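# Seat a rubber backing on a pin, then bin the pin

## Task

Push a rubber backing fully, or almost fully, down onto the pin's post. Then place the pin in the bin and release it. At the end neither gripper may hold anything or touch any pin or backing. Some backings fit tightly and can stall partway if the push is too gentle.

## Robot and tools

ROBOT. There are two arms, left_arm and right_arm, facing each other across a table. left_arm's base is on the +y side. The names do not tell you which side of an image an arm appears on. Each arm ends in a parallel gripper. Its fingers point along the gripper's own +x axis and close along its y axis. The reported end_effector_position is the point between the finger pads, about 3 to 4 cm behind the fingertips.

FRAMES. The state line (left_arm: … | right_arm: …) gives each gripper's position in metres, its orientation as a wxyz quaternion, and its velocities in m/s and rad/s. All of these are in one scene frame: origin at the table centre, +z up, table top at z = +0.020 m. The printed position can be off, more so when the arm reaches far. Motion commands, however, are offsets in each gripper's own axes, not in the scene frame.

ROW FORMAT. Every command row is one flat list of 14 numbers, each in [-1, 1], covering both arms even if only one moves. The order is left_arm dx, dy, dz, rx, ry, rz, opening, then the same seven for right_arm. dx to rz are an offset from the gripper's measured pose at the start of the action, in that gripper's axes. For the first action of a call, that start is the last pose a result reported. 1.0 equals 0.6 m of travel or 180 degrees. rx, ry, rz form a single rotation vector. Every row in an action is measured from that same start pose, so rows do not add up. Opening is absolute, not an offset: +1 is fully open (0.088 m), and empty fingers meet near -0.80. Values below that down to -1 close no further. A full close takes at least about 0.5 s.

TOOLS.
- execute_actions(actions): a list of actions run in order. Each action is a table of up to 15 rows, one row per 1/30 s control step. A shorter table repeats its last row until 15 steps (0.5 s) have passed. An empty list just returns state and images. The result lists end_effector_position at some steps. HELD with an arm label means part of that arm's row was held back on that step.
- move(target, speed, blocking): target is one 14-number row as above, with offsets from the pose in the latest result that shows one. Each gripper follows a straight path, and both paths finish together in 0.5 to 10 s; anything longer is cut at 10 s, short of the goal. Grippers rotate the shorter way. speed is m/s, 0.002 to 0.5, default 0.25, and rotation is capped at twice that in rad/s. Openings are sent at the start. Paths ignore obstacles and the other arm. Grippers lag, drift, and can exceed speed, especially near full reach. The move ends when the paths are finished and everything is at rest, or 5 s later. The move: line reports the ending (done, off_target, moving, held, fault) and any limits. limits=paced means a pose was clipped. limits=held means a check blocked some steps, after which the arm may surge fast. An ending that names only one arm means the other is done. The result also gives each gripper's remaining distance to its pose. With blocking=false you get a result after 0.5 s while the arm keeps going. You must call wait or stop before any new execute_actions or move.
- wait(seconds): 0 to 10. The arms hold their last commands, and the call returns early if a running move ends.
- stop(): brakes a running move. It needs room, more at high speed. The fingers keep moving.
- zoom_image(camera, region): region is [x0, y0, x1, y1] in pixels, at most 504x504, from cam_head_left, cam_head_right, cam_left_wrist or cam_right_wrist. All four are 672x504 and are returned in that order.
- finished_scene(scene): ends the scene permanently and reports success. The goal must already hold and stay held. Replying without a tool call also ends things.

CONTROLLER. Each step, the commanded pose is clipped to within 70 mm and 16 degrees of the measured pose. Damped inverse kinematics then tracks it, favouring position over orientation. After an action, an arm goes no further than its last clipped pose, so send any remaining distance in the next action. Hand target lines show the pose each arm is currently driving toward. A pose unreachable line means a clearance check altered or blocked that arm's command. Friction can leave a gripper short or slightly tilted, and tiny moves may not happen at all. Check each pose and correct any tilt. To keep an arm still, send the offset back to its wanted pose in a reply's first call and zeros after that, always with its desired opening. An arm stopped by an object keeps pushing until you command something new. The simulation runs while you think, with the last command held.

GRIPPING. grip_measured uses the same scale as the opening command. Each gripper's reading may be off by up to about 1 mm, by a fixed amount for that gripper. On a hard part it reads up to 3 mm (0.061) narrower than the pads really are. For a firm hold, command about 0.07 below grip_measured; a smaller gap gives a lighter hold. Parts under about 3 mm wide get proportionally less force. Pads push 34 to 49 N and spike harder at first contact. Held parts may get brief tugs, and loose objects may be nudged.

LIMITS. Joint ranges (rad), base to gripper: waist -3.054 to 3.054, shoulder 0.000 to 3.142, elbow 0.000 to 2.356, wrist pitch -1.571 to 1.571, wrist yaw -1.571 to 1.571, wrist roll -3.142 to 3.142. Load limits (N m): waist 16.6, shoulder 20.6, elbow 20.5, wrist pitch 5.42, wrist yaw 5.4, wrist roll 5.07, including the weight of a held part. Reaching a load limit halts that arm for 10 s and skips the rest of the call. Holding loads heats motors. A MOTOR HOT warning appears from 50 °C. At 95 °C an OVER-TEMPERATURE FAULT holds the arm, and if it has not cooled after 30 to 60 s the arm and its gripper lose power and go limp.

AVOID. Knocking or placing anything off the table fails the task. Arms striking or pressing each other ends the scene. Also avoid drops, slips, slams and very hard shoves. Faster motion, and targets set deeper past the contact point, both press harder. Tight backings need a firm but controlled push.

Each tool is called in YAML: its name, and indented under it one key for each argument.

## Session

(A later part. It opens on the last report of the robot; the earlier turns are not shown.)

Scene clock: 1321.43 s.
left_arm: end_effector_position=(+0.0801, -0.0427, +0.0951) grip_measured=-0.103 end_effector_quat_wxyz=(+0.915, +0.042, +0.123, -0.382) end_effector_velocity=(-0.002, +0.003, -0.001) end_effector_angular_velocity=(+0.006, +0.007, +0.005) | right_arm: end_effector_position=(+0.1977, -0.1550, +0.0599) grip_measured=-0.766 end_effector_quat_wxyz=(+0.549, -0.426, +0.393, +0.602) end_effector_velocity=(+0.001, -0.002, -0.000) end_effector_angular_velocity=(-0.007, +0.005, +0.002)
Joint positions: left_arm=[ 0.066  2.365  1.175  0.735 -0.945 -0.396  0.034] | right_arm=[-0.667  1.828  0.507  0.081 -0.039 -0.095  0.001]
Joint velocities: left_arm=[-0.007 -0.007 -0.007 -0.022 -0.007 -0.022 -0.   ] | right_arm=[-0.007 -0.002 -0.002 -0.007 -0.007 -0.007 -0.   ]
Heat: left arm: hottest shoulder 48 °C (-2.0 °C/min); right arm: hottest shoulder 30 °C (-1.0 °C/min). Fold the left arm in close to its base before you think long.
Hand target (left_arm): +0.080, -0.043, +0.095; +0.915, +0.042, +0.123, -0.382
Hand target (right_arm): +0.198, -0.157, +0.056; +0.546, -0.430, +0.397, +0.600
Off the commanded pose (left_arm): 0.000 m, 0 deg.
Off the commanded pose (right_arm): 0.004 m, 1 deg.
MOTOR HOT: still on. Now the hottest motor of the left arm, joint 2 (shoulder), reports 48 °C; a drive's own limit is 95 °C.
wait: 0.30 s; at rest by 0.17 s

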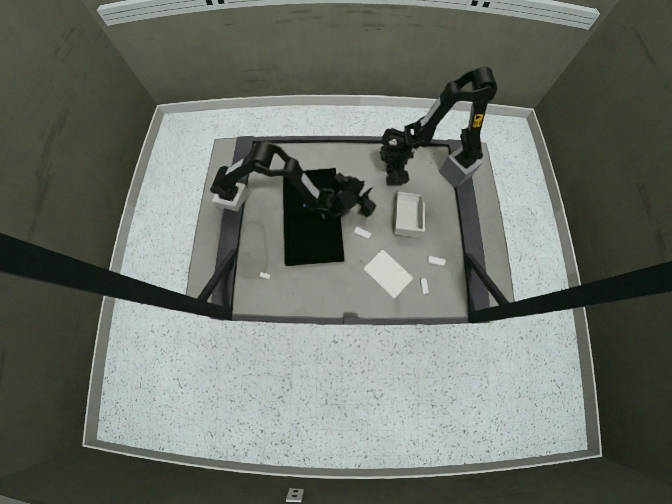

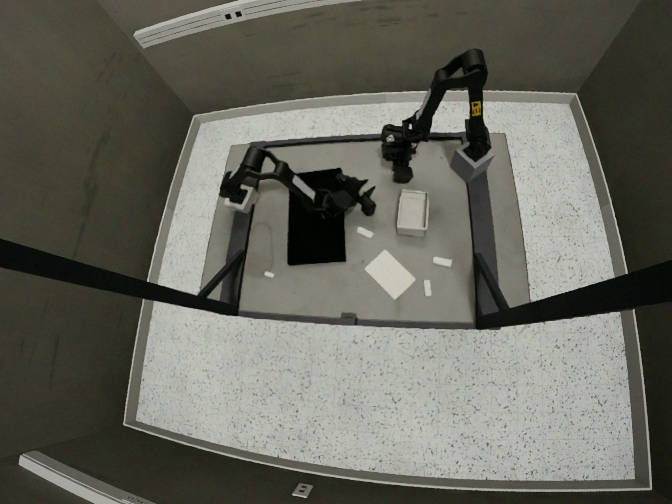

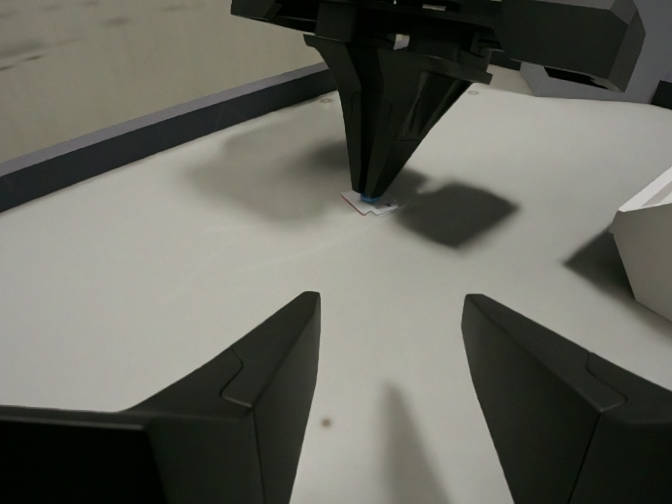

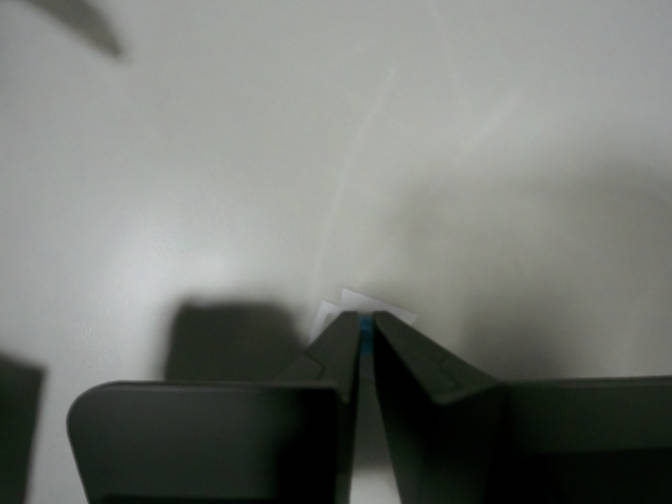

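execute_actions:
  actions:
    - [[0,0,0,0,0,0,-0.1,0.0044,0.0003,-0.0047,0.0001,0.0035,0.0003,-0.78],[0,0,0,0,0,0,-0.1,0.005,0.0004,-0.0057,0.0001,0.0041,0.0004,-0.78],[0,0,0,0,0,0,-0.1,0.0056,0.0004,-0.0067,0.0002,0.0047,0.0004,-0.78],[0,0,0,0,0,0,-0.1,0.0062,0.0005,-0.0077,0.0002,0.0053,0.0005,-0.78],[0,0,0,0,0,0,-0.1,0.0068,0.0006,-0.0086,0.0002,0.0059,0.0005,-0.78],[0,0,0,0,0,0,-0.1,0.0074,0.0007,-0.0096,0.0002,0.0065,0.0006,-0.78],[0,0,0,0,0,0,-0.1,0.008,0.0007,-0.0106,0.0003,0.0072,0.0007,-0.78],[0,0,0,0,0,0,-0.1,0.0086,0.0008,-0.0116,0.0003,0.0078,0.0007,-0.78],[0,0,0,0,0,0,-0.1,0.0092,0.0009,-0.0126,0.0003,0.0084,0.0008,-0.78],[0,0,0,0,0,0,-0.1,0.0098,0.001,-0.0136,0.0003,0.009,0.0008,-0.78],[0,0,0,0,0,0,-0.1,0.0104,0.001,-0.0145,0.0004,0.0096,0.0009,-0.78],[0,0,0,0,0,0,-0.1,0.011,0.0011,-0.0155,0.0004,0.0102,0.0009,-0.78],[0,0,0,0,0,0,-0.1,0.0116,0.0012,-0.0165,0.0004,0.0108,0.001,-0.78]]

wait:
  seconds: 0.2

zoom_image:
  camera: "cam_left_wrist"
  region: [335,140,415,220]

zoom_image:
  camera: "cam_right_wrist"
  region: [320,270,420,370]

Scene clock: 1348.30 s.
left_arm: end_effector_position=(+0.0801, -0.0427, +0.0951) grip_measured=-0.103 end_effector_quat_wxyz=(+0.915, +0.042, +0.123, -0.382) end_effector_velocity=(+0.000, +0.004, -0.007) end_effector_angular_velocity=(+0.025, +0.003, +0.010) | right_arm: end_effector_position=(+0.1977, -0.1553, +0.0577) grip_measured=-0.766 end_effector_quat_wxyz=(+0.548, -0.427, +0.394, +0.602) end_effector_velocity=(-0.003, -0.003, -0.001) end_effector_angular_velocity=(-0.011, +0.014, +0.025)
Joint positions: left_arm=[ 0.066  2.365  1.175  0.735 -0.945 -0.396  0.034] | right_arm=[-0.667  1.838  0.507  0.089 -0.039 -0.095  0.001]
Joint velocities: left_arm=[-0.002  0.002 -0.002 -0.037 -0.007 -0.022 -0.   ] | right_arm=[-0.002  0.002 -0.002 -0.007 -0.022 -0.022 -0.   ]
Heat: left arm: hottest shoulder 49 °C (-1.0 °C/min); right arm: hottest elbow 30 °C (-1.0 °C/min). Fold the left arm in close to its base before you think long.
Hand target (left_arm): +0.080, -0.043, +0.095; +0.915, +0.042, +0.123, -0.382
Hand target (right_arm): +0.198, -0.162, +0.050; +0.541, -0.435, +0.404, +0.595
Off the commanded pose (left_arm): 0.000 m, 0 deg.
Off the commanded pose (right_arm): 0.010 m, 2 deg.
MOTOR HOT: still on. Now the hottest motor of the left arm, joint 2 (shoulder), reports 49 °C; a drive's own limit is 95 °C.
Step readings (end_effector_position):
0: left_arm (+0.0801, -0.0427, +0.0951) | right_arm (+0.1977, -0.1549, +0.0599)
1: left_arm (+0.0801, -0.0427, +0.0951) | right_arm (+0.1977, -0.1549, +0.0599)
2: left_arm (+0.0801, -0.0427, +0.0951) | right_arm (+0.1977, -0.1549, +0.0598)
4: left_arm (+0.0801, -0.0427, +0.0951) | right_arm (+0.1977, -0.1549, +0.0596)
8: left_arm (+0.0801, -0.0427, +0.0951) | right_arm (+0.1977, -0.1551, +0.0586)
15: end_effector_position above

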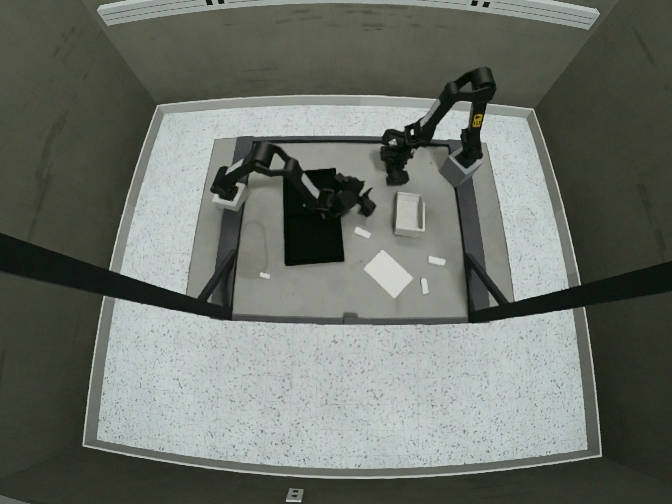

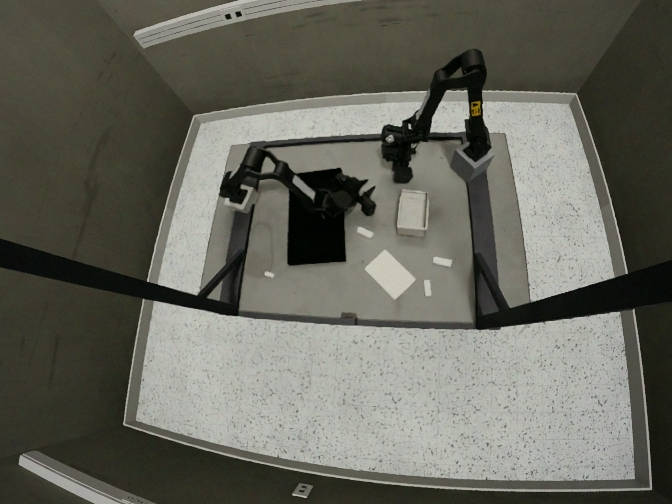

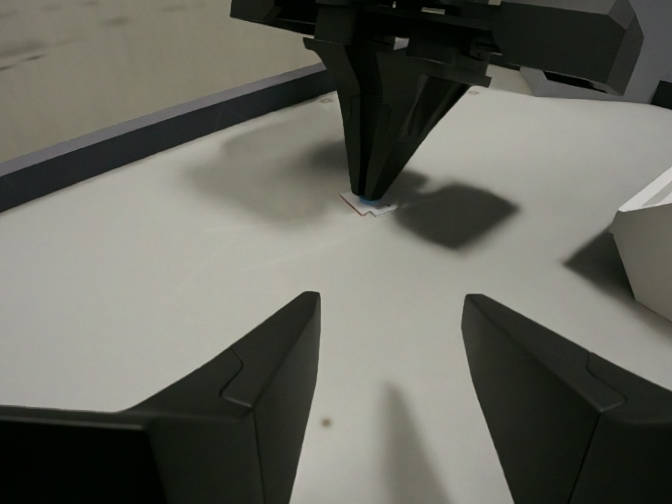

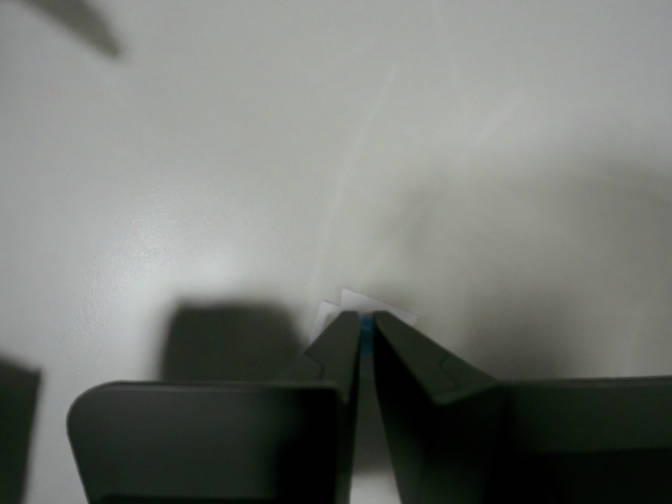

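Scene clock: 1348.50 s.
left_arm: end_effector_position=(+0.0801, -0.0427, +0.0951) grip_measured=-0.103 end_effector_quat_wxyz=(+0.915, +0.042, +0.123, -0.382) end_effector_velocity=(-0.000, +0.002, -0.002) end_effector_angular_velocity=(+0.006, -0.001, +0.006) | right_arm: end_effector_position=(+0.1977, -0.1553, +0.0576) grip_measured=-0.766 end_effector_quat_wxyz=(+0.548, -0.427, +0.394, +0.602) end_effector_velocity=(-0.002, -0.000, +0.001) end_effector_angular_velocity=(-0.002, +0.005, +0.012)
Joint positions: left_arm=[ 0.066  2.365  1.175  0.735 -0.945 -0.396  0.034] | right_arm=[-0.667  1.839  0.507  0.089 -0.039 -0.095  0.001]
Joint velocities: left_arm=[-0.002  0.002 -0.002 -0.007 -0.007 -0.007 -0.   ] | right_arm=[ 0.002 -0.002  0.002 -0.007 -0.007 -0.007  0.   ]
Heat: left arm: hottest shoulder 49 °C (-1.0 °C/min); right arm: hottest elbow 30 °C (-1.0 °C/min). Fold the left arm in close to its base before you think long.
Hand target (left_arm): +0.080, -0.043, +0.095; +0.915, +0.042, +0.123, -0.382
Hand target (right_arm): +0.198, -0.162, +0.050; +0.541, -0.435, +0.404, +0.595
Off the commanded pose (left_arm): 0.000 m, 0 deg.
Off the commanded pose (right_arm): 0.010 m, 2 deg.
MOTOR HOT: still on. Now the hottest motor of the left arm, joint 2 (shoulder), reports 49 °C; a drive's own limit is 95 °C.
wait: 0.20 s; at rest by 0.17 s

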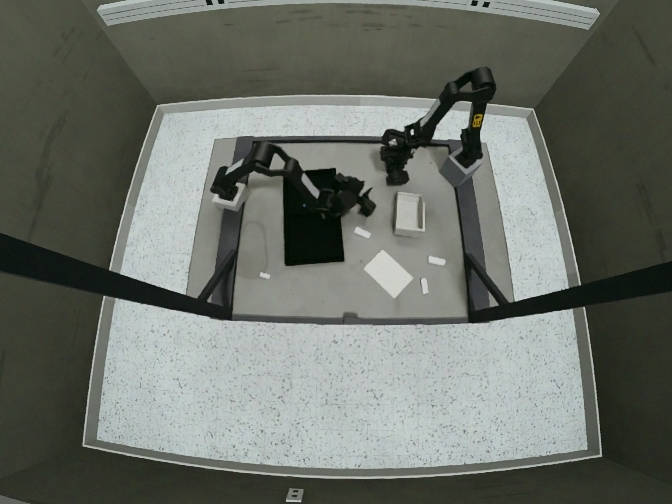

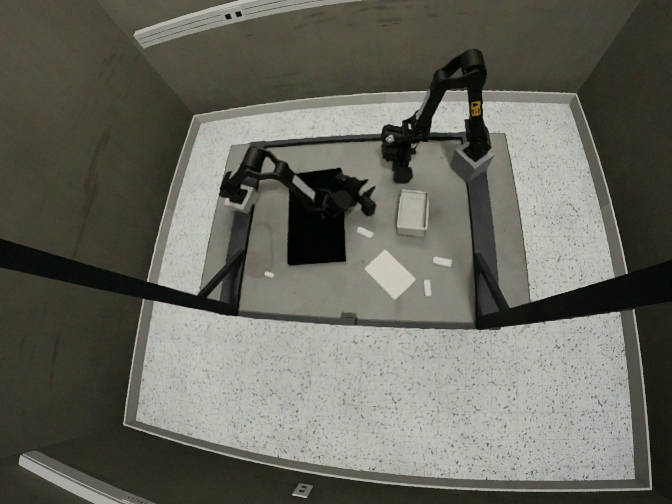

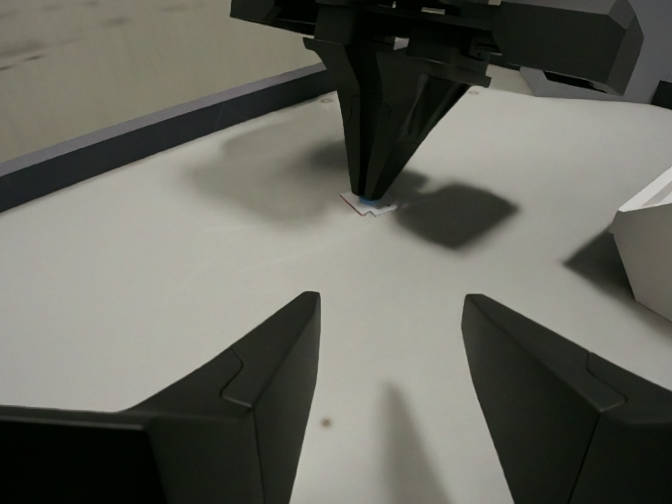

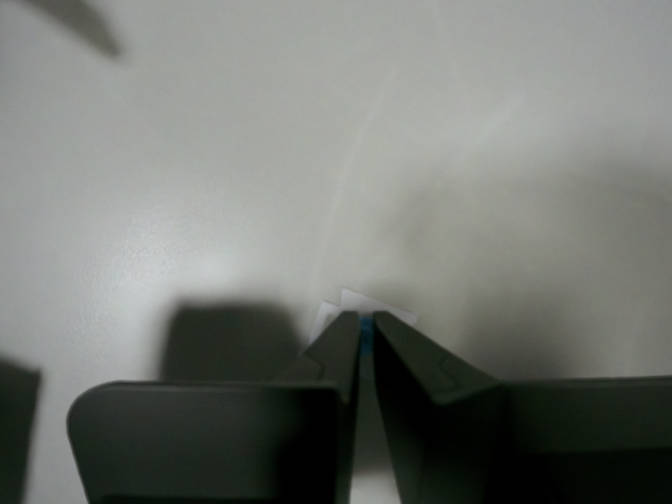

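Region (335, 140, 415, 220) of cam_left_wrist's 672x504 image, scaled by 6.300, with more detail than that image has.

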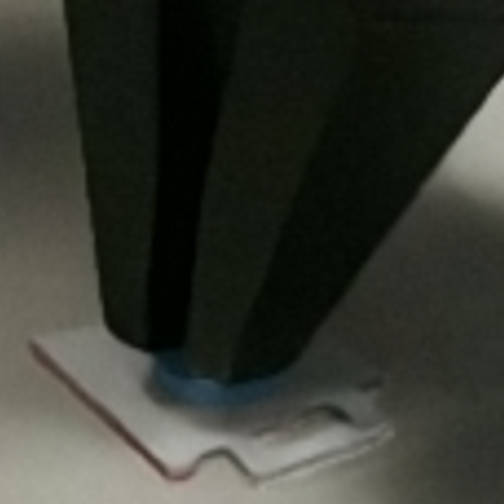

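Region (320, 270, 420, 370) of cam_right_wrist's 672x504 image, scaled by 5.040, with more detail than that image has.

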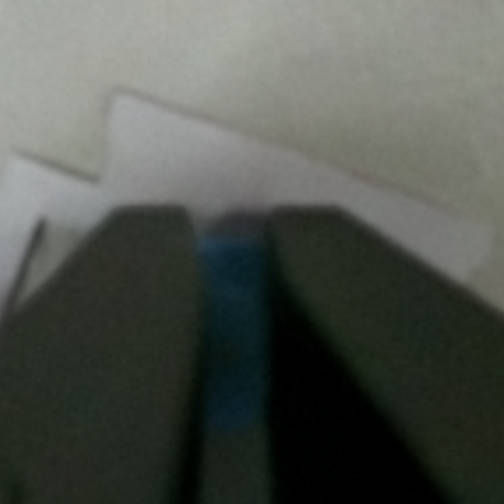

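move:
  target: [0,0,0,0,0,0,-0.1,-0.063,0,0.0217,0,0,0,-0.78]
  speed: 0.06

zoom_image:
  camera: "cam_left_wrist"
  region: [325,85,425,185]

Scene clock: 1404.37 s.
left_arm: end_effector_position=(+0.0801, -0.0427, +0.0951) grip_measured=-0.103 end_effector_quat_wxyz=(+0.915, +0.042, +0.123, -0.382) end_effector_velocity=(-0.003, +0.002, -0.002) end_effector_angular_velocity=(+0.006, +0.007, +0.005) | right_arm: end_effector_position=(+0.1977, -0.1583, +0.0940) grip_measured=-0.766 end_effector_quat_wxyz=(+0.546, -0.430, +0.397, +0.600) end_effector_velocity=(-0.001, -0.006, -0.000) end_effector_angular_velocity=(-0.027, +0.005, +0.007)
Joint positions: left_arm=[ 0.066  2.365  1.175  0.735 -0.945 -0.396  0.034] | right_arm=[-0.667  1.666  0.543 -0.129 -0.039 -0.095  0.001]
Joint velocities: left_arm=[-0.007 -0.002 -0.002 -0.022 -0.007 -0.022 -0.   ] | right_arm=[-0.002 -0.007  0.002 -0.037 -0.007 -0.007 -0.   ]
Heat: left arm: hottest shoulder 50 °C (+1.0 °C/min); right arm: hottest elbow 29 °C (-1.0 °C/min). Fold the left arm in close to its base before you think long.
Hand target (left_arm): +0.080, -0.043, +0.095; +0.915, +0.042, +0.123, -0.382
Hand target (right_arm): +0.198, -0.156, +0.097; +0.548, -0.427, +0.394, +0.601
Off the commanded pose (left_arm): 0.000 m, 0 deg.
Off the commanded pose (right_arm): 0.005 m, 1 deg.
MOTOR HOT: still on. Now the hottest motor of the left arm, joint 2 (shoulder), reports 50 °C; a drive's own limit is 95 °C.
move: done

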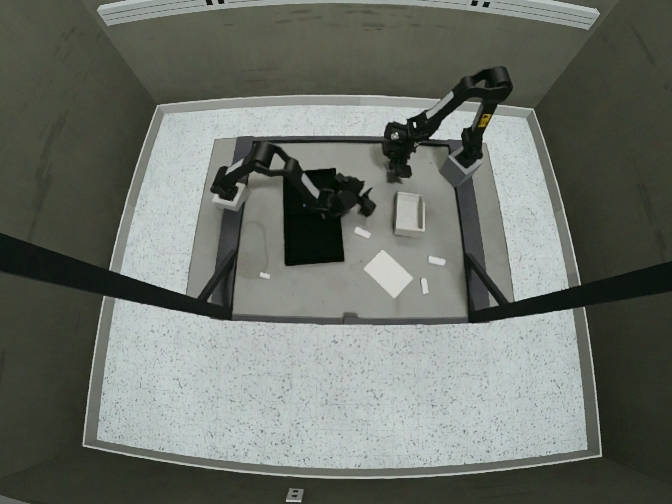

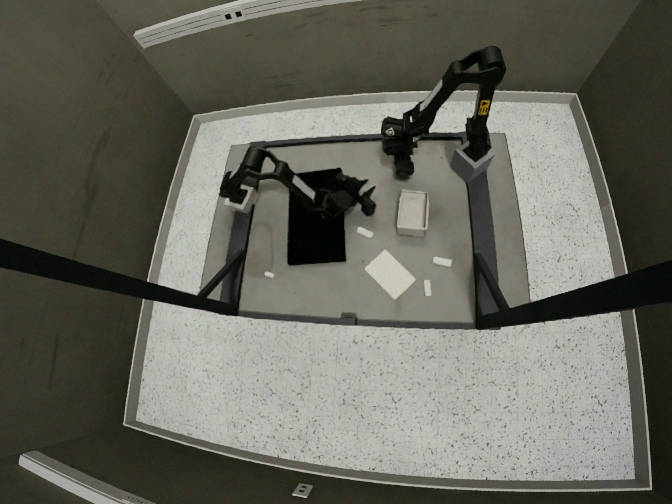

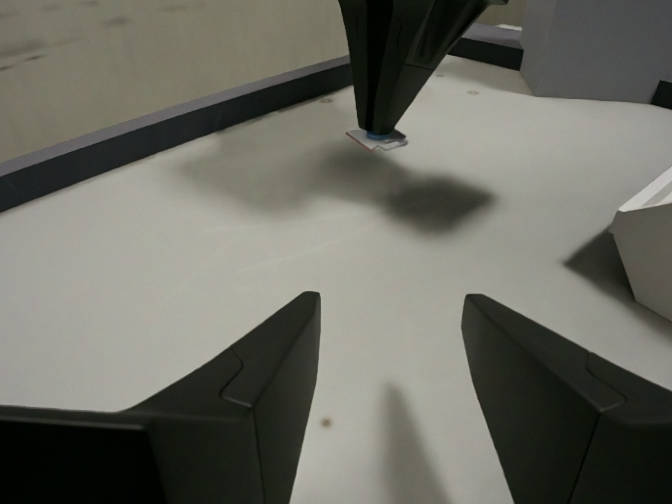

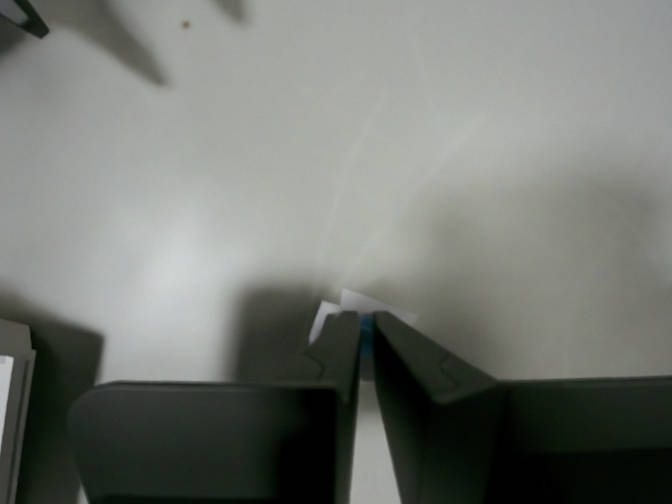

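Region (325, 85, 425, 185) of cam_left_wrist's 672x504 image, scaled by 5.040, with more detail than that image has.

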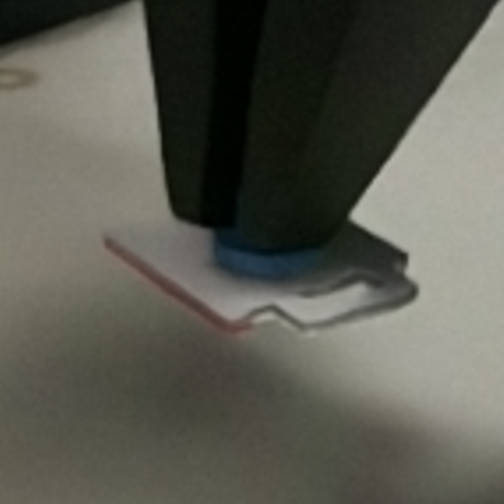

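move:
  target: [0,0,0,0,0,0,-0.1,-0.11,0.2587,-0.0303,0.0578,-0.0036,-0.0219,-0.78]
  speed: 0.15

Scene clock: 1424.80 s.
left_arm: end_effector_position=(+0.0801, -0.0427, +0.0951) grip_measured=-0.103 end_effector_quat_wxyz=(+0.915, +0.042, +0.123, -0.382) end_effector_velocity=(-0.000, +0.002, -0.002) end_effector_angular_velocity=(+0.016, -0.011, +0.002) | right_arm: end_effector_position=(+0.0504, -0.2106, +0.1503) grip_measured=-0.766 end_effector_quat_wxyz=(+0.607, -0.390, +0.429, +0.544) end_effector_velocity=(+0.000, -0.004, -0.001) end_effector_angular_velocity=(-0.027, +0.002, +0.009)
Joint positions: left_arm=[ 0.066  2.365  1.175  0.735 -0.945 -0.396  0.034] | right_arm=[ 0.081  1.518  0.697 -0.526  0.251  0.809  0.001]
Joint velocities: left_arm=[-0.002  0.002 -0.002 -0.007 -0.007  0.007 -0.   ] | right_arm=[-0.002 -0.002  0.002 -0.022 -0.022 -0.007  0.   ]
Heat: left arm: hottest shoulder 50 °C (+0.0 °C/min); right arm: hottest shoulder 30 °C (+0.0 °C/min). Fold the left arm in close to its base before you think long.
Hand target (left_arm): +0.080, -0.043, +0.095; +0.915, +0.042, +0.123, -0.382
Hand target (right_arm): +0.049, -0.210, +0.150; +0.608, -0.391, +0.428, +0.542
Off the commanded pose (left_arm): 0.000 m, 0 deg.
Off the commanded pose (right_arm): 0.004 m, 0 deg.
MOTOR HOT: still on. Now the hottest motor of the left arm, joint 2 (shoulder), reports 50 °C; a drive's own limit is 95 °C.
move: done

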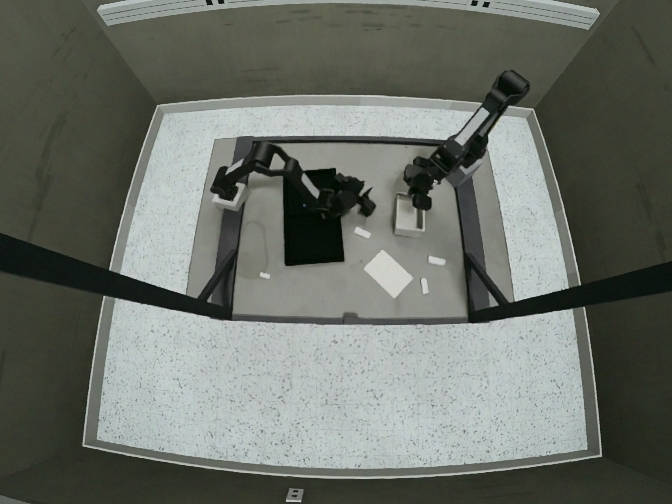

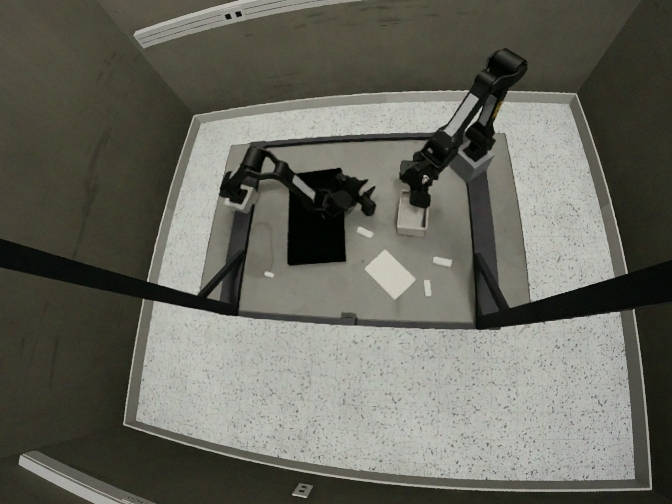

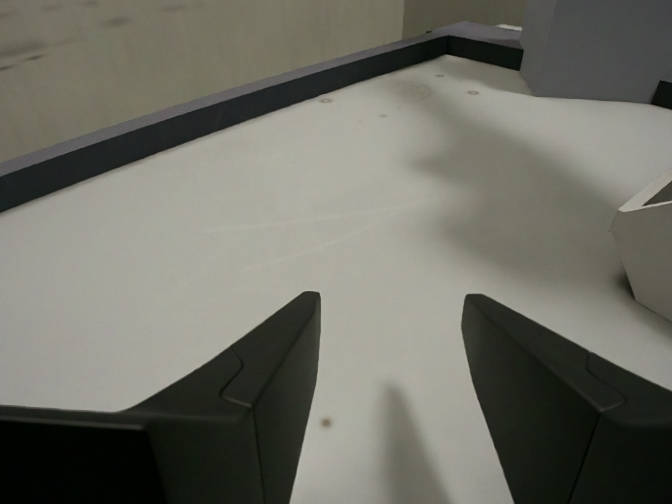

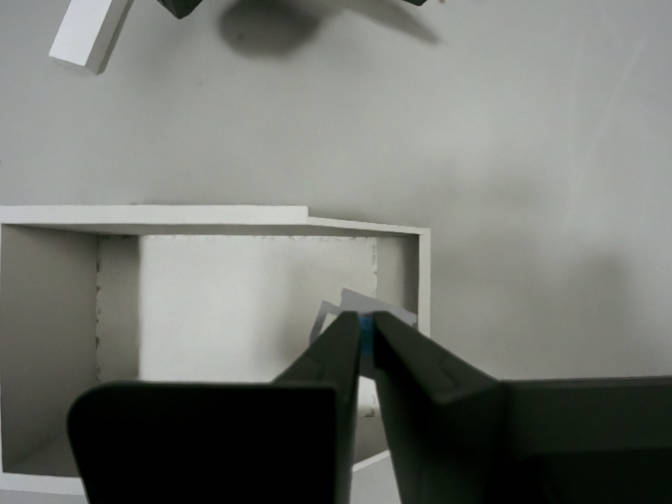

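move:
  target: [0,0,0,0,0,0,-0.1,0.1215,0.0275,-0.0315,0,0,0,-0.78]
  speed: 0.08

Scene clock: 1453.97 s.
left_arm: end_effector_position=(+0.0801, -0.0427, +0.0951) grip_measured=-0.103 end_effector_quat_wxyz=(+0.915, +0.042, +0.123, -0.382) end_effector_velocity=(-0.000, +0.002, -0.000) end_effector_angular_velocity=(-0.008, +0.010, +0.010) | right_arm: end_effector_position=(+0.0332, -0.1999, +0.0793) grip_measured=-0.766 end_effector_quat_wxyz=(+0.606, -0.385, +0.430, +0.547) end_effector_velocity=(+0.003, -0.006, -0.005) end_effector_angular_velocity=(-0.024, -0.011, -0.003)
Joint positions: left_arm=[ 0.066  2.365  1.175  0.735 -0.945 -0.396  0.034] | right_arm=[ 0.102  1.815  0.644 -0.171  0.254  0.83   0.001]
Joint velocities: left_arm=[-0.002 -0.002 -0.002 -0.007 -0.007 -0.022 -0.   ] | right_arm=[ 0.002  0.012 -0.007 -0.007 -0.007  0.007  0.   ]
Heat: left arm: hottest shoulder 50 °C (+0.0 °C/min); right arm: hottest elbow 32 °C (+3.0 °C/min). Fold the left arm in close to its base before you think long.
Hand target (left_arm): +0.080, -0.043, +0.095; +0.915, +0.042, +0.123, -0.382
Hand target (right_arm): +0.035, -0.202, +0.076; +0.607, -0.390, +0.428, +0.544
Off the commanded pose (left_arm): 0.000 m, 0 deg.
Off the commanded pose (right_arm): 0.005 m, 1 deg.
MOTOR HOT: still on. Now the hottest motor of the left arm, joint 2 (shoulder), reports 50 °C; a drive's own limit is 95 °C.
move: done

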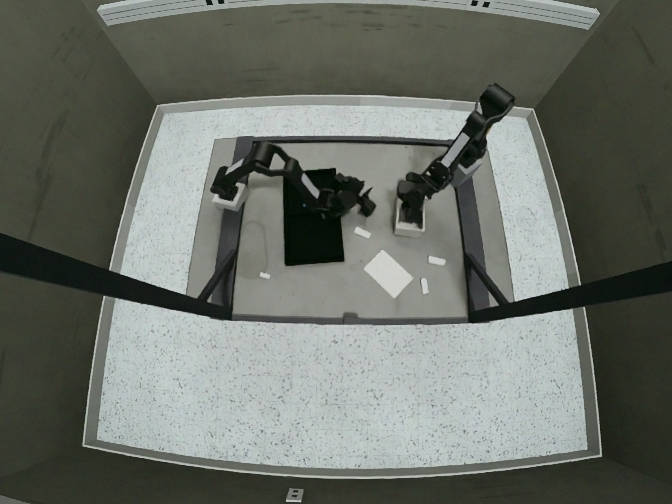

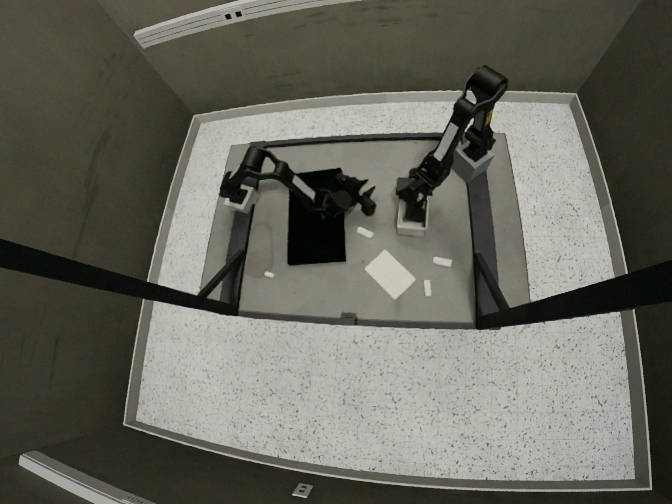

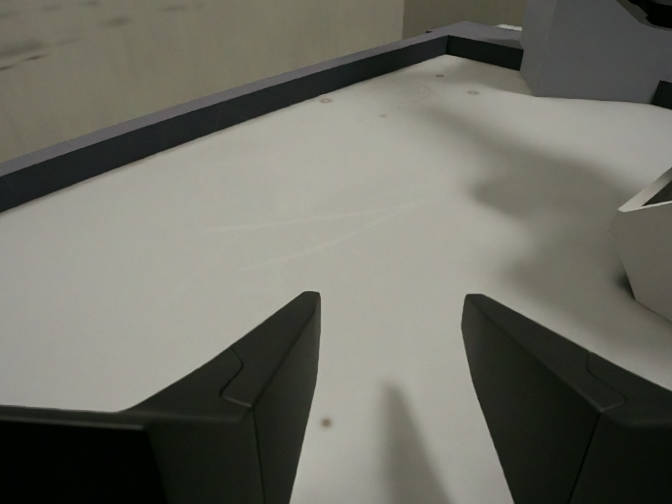

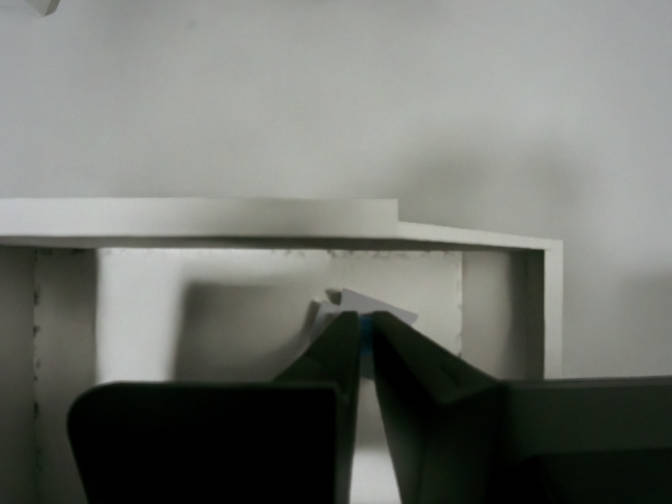

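move:
  target: [0,0,0,0,0,0,-0.1,0.0288,-0.0038,-0.0133,-0.0015,0.003,-0.0033,-0.78]
  speed: 0.02

zoom_image:
  camera: "cam_right_wrist"
  region: [270,220,500,400]

Scene clock: 1481.07 s.
left_arm: end_effector_position=(+0.0801, -0.0427, +0.0951) grip_measured=-0.103 end_effector_quat_wxyz=(+0.915, +0.042, +0.123, -0.382) end_effector_velocity=(+0.000, +0.003, -0.004) end_effector_angular_velocity=(+0.011, -0.002, +0.006) | right_arm: end_effector_position=(+0.0318, -0.1984, +0.0696) grip_measured=-0.766 end_effector_quat_wxyz=(+0.607, -0.382, +0.428, +0.550) end_effector_velocity=(+0.004, -0.002, -0.001) end_effector_angular_velocity=(-0.004, -0.016, +0.003)
Joint positions: left_arm=[ 0.066  2.365  1.175  0.735 -0.945 -0.396  0.034] | right_arm=[ 0.104  1.857  0.636 -0.112  0.257  0.83   0.001]
Joint velocities: left_arm=[-0.002  0.002 -0.007 -0.007 -0.007 -0.007 -0.   ] | right_arm=[-0.002 -0.002 -0.007 -0.007  0.007 -0.007 -0.   ]
Heat: left arm: hottest shoulder 51 °C (+1.0 °C/min); right arm: hottest elbow 30 °C (+0.0 °C/min). Fold the left arm in close to its base before you think long.
Hand target (left_arm): +0.080, -0.043, +0.095; +0.915, +0.042, +0.123, -0.382
Hand target (right_arm): +0.035, -0.202, +0.061; +0.606, -0.392, +0.429, +0.543
Off the commanded pose (left_arm): 0.000 m, 0 deg.
Off the commanded pose (right_arm): 0.010 m, 1 deg.
MOTOR HOT: still on. Now the hottest motor of the left arm, joint 2 (shoulder), reports 51 °C; a drive's own limit is 95 °C.
move: off_target (right_arm)

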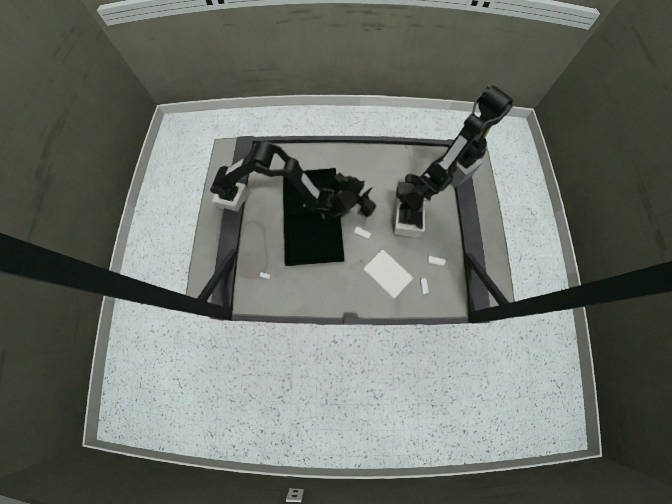

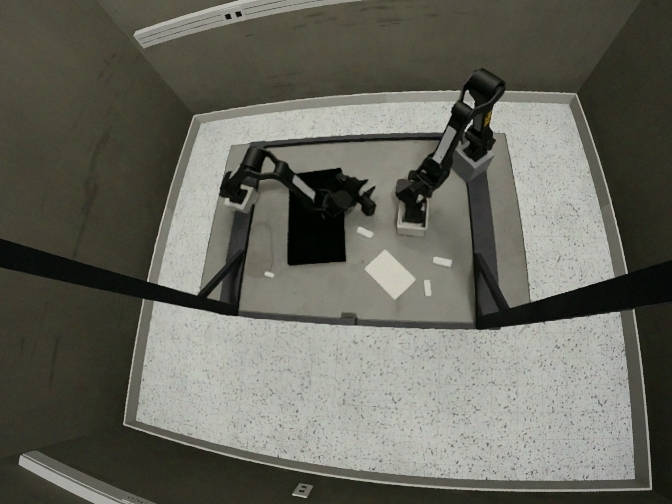

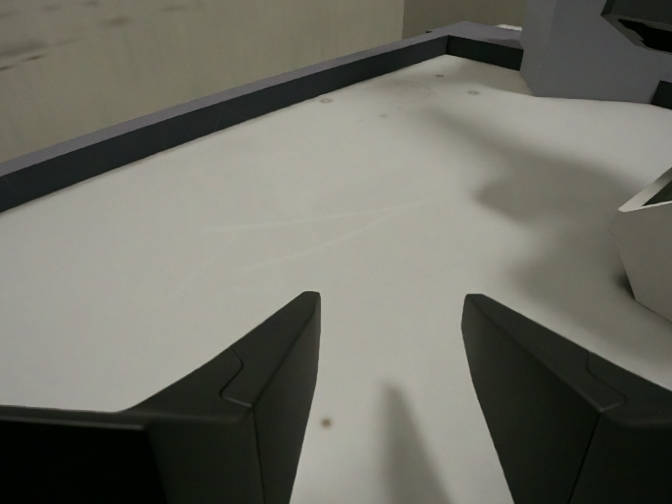

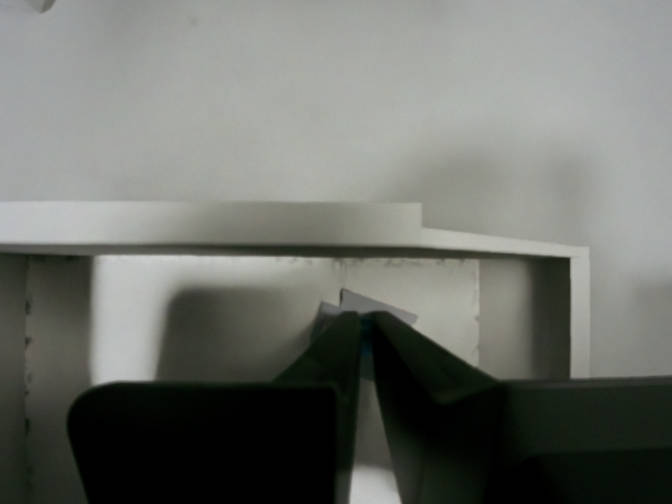

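Region (270, 220, 500, 400) of cam_right_wrist's 672x504 image, scaled by 2.191, with more detail than that image has; it fills the top 394 rows of this view, and the rest is white.

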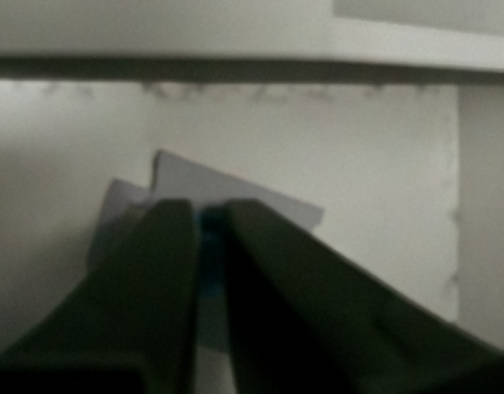

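zoom_image:
  camera: "cam_head_left"
  region: [375,160,465,250]

zoom_image:
  camera: "cam_head_right"
  region: [375,160,465,250]

Region (375, 160, 465, 250) of cam_head_left's 672x504 image, scaled by 5.600, with more detail than that image has.

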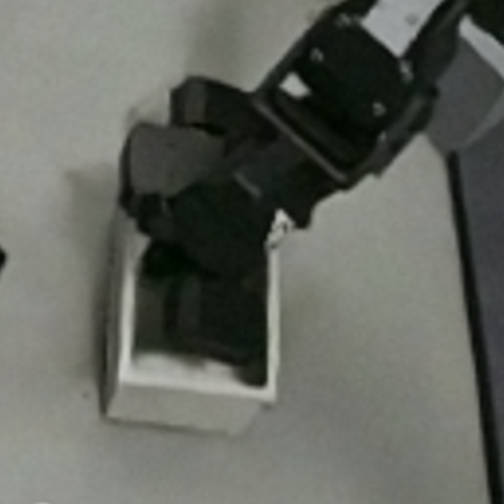

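Region (375, 160, 465, 250) of cam_head_right's 672x504 image, scaled by 5.600, with more detail than that image has.

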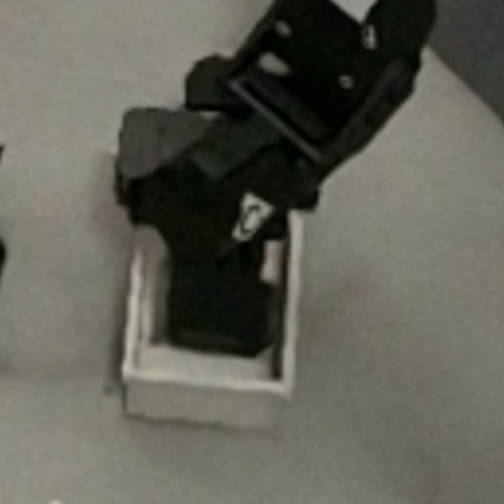

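move:
  target: [0,0,0,0,0,0,-0.1,0.0083,0,0.013,0,0.019,0,-0.78]
  speed: 0.03

Scene clock: 1578.20 s.
left_arm: end_effector_position=(+0.0801, -0.0427, +0.0951) grip_measured=-0.103 end_effector_quat_wxyz=(+0.915, +0.042, +0.123, -0.382) end_effector_velocity=(-0.000, +0.001, +0.002) end_effector_angular_velocity=(-0.013, +0.003, +0.006) | right_arm: end_effector_position=(+0.0311, -0.1887, +0.0715) grip_measured=-0.766 end_effector_quat_wxyz=(+0.595, -0.392, +0.444, +0.543) end_effector_velocity=(+0.001, -0.005, -0.002) end_effector_angular_velocity=(-0.031, -0.005, +0.023)
Joint positions: left_arm=[ 0.066  2.365  1.175  0.735 -0.945 -0.396  0.034] | right_arm=[ 0.058  1.874  0.692 -0.167  0.207  0.793  0.001]
Joint velocities: left_arm=[-0.002 -0.002 -0.002  0.007 -0.007 -0.007 -0.   ] | right_arm=[-0.002  0.002  0.002 -0.022 -0.022 -0.022 -0.   ]
Heat: left arm: hottest shoulder 51 °C (+0.0 °C/min); right arm: hottest wrist pitch 35 °C (+3.0 °C/min). Fold the left arm in close to its base before you think long.
Hand target (left_arm): +0.080, -0.043, +0.095; +0.915, +0.042, +0.123, -0.382
Hand target (right_arm): +0.033, -0.190, +0.068; +0.594, -0.399, +0.446, +0.538
Off the commanded pose (left_arm): 0.000 m, 0 deg.
Off the commanded pose (right_arm): 0.004 m, 1 deg.
MOTOR HOT: still on. Now the hottest motor of the left arm, joint 2 (shoulder), reports 51 °C; a drive's own limit is 95 °C.
move: done

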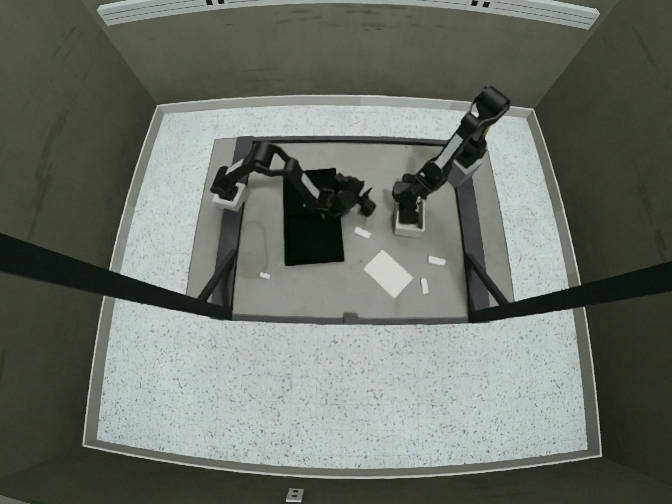

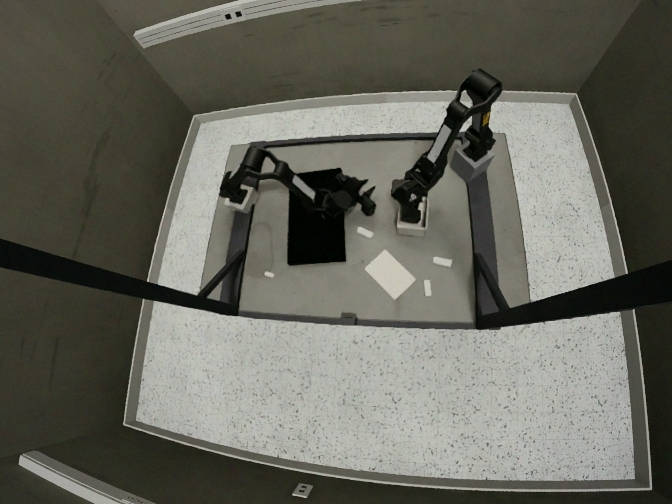

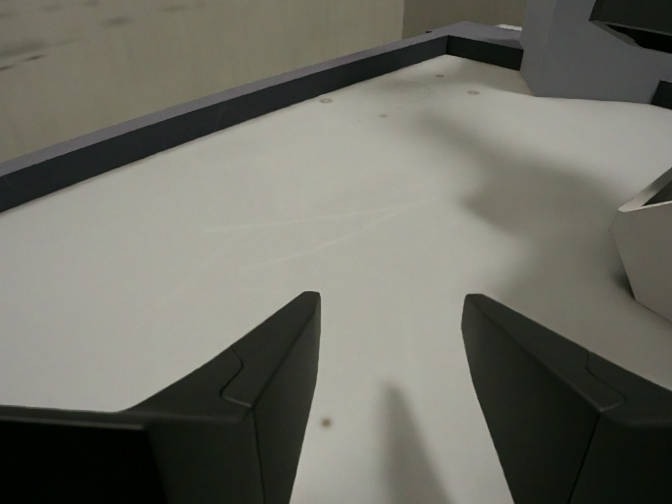

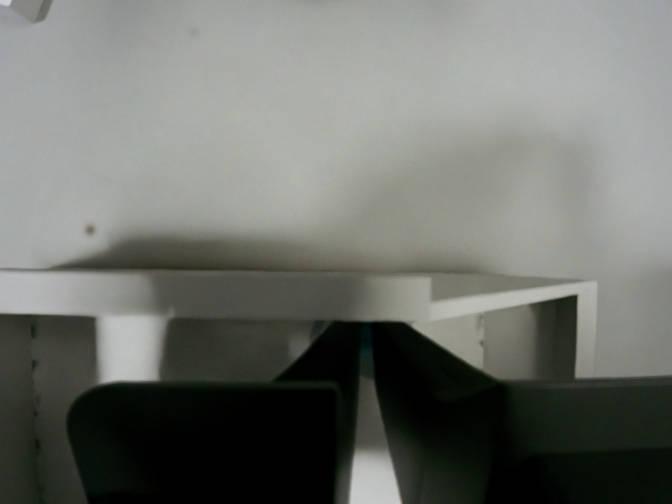

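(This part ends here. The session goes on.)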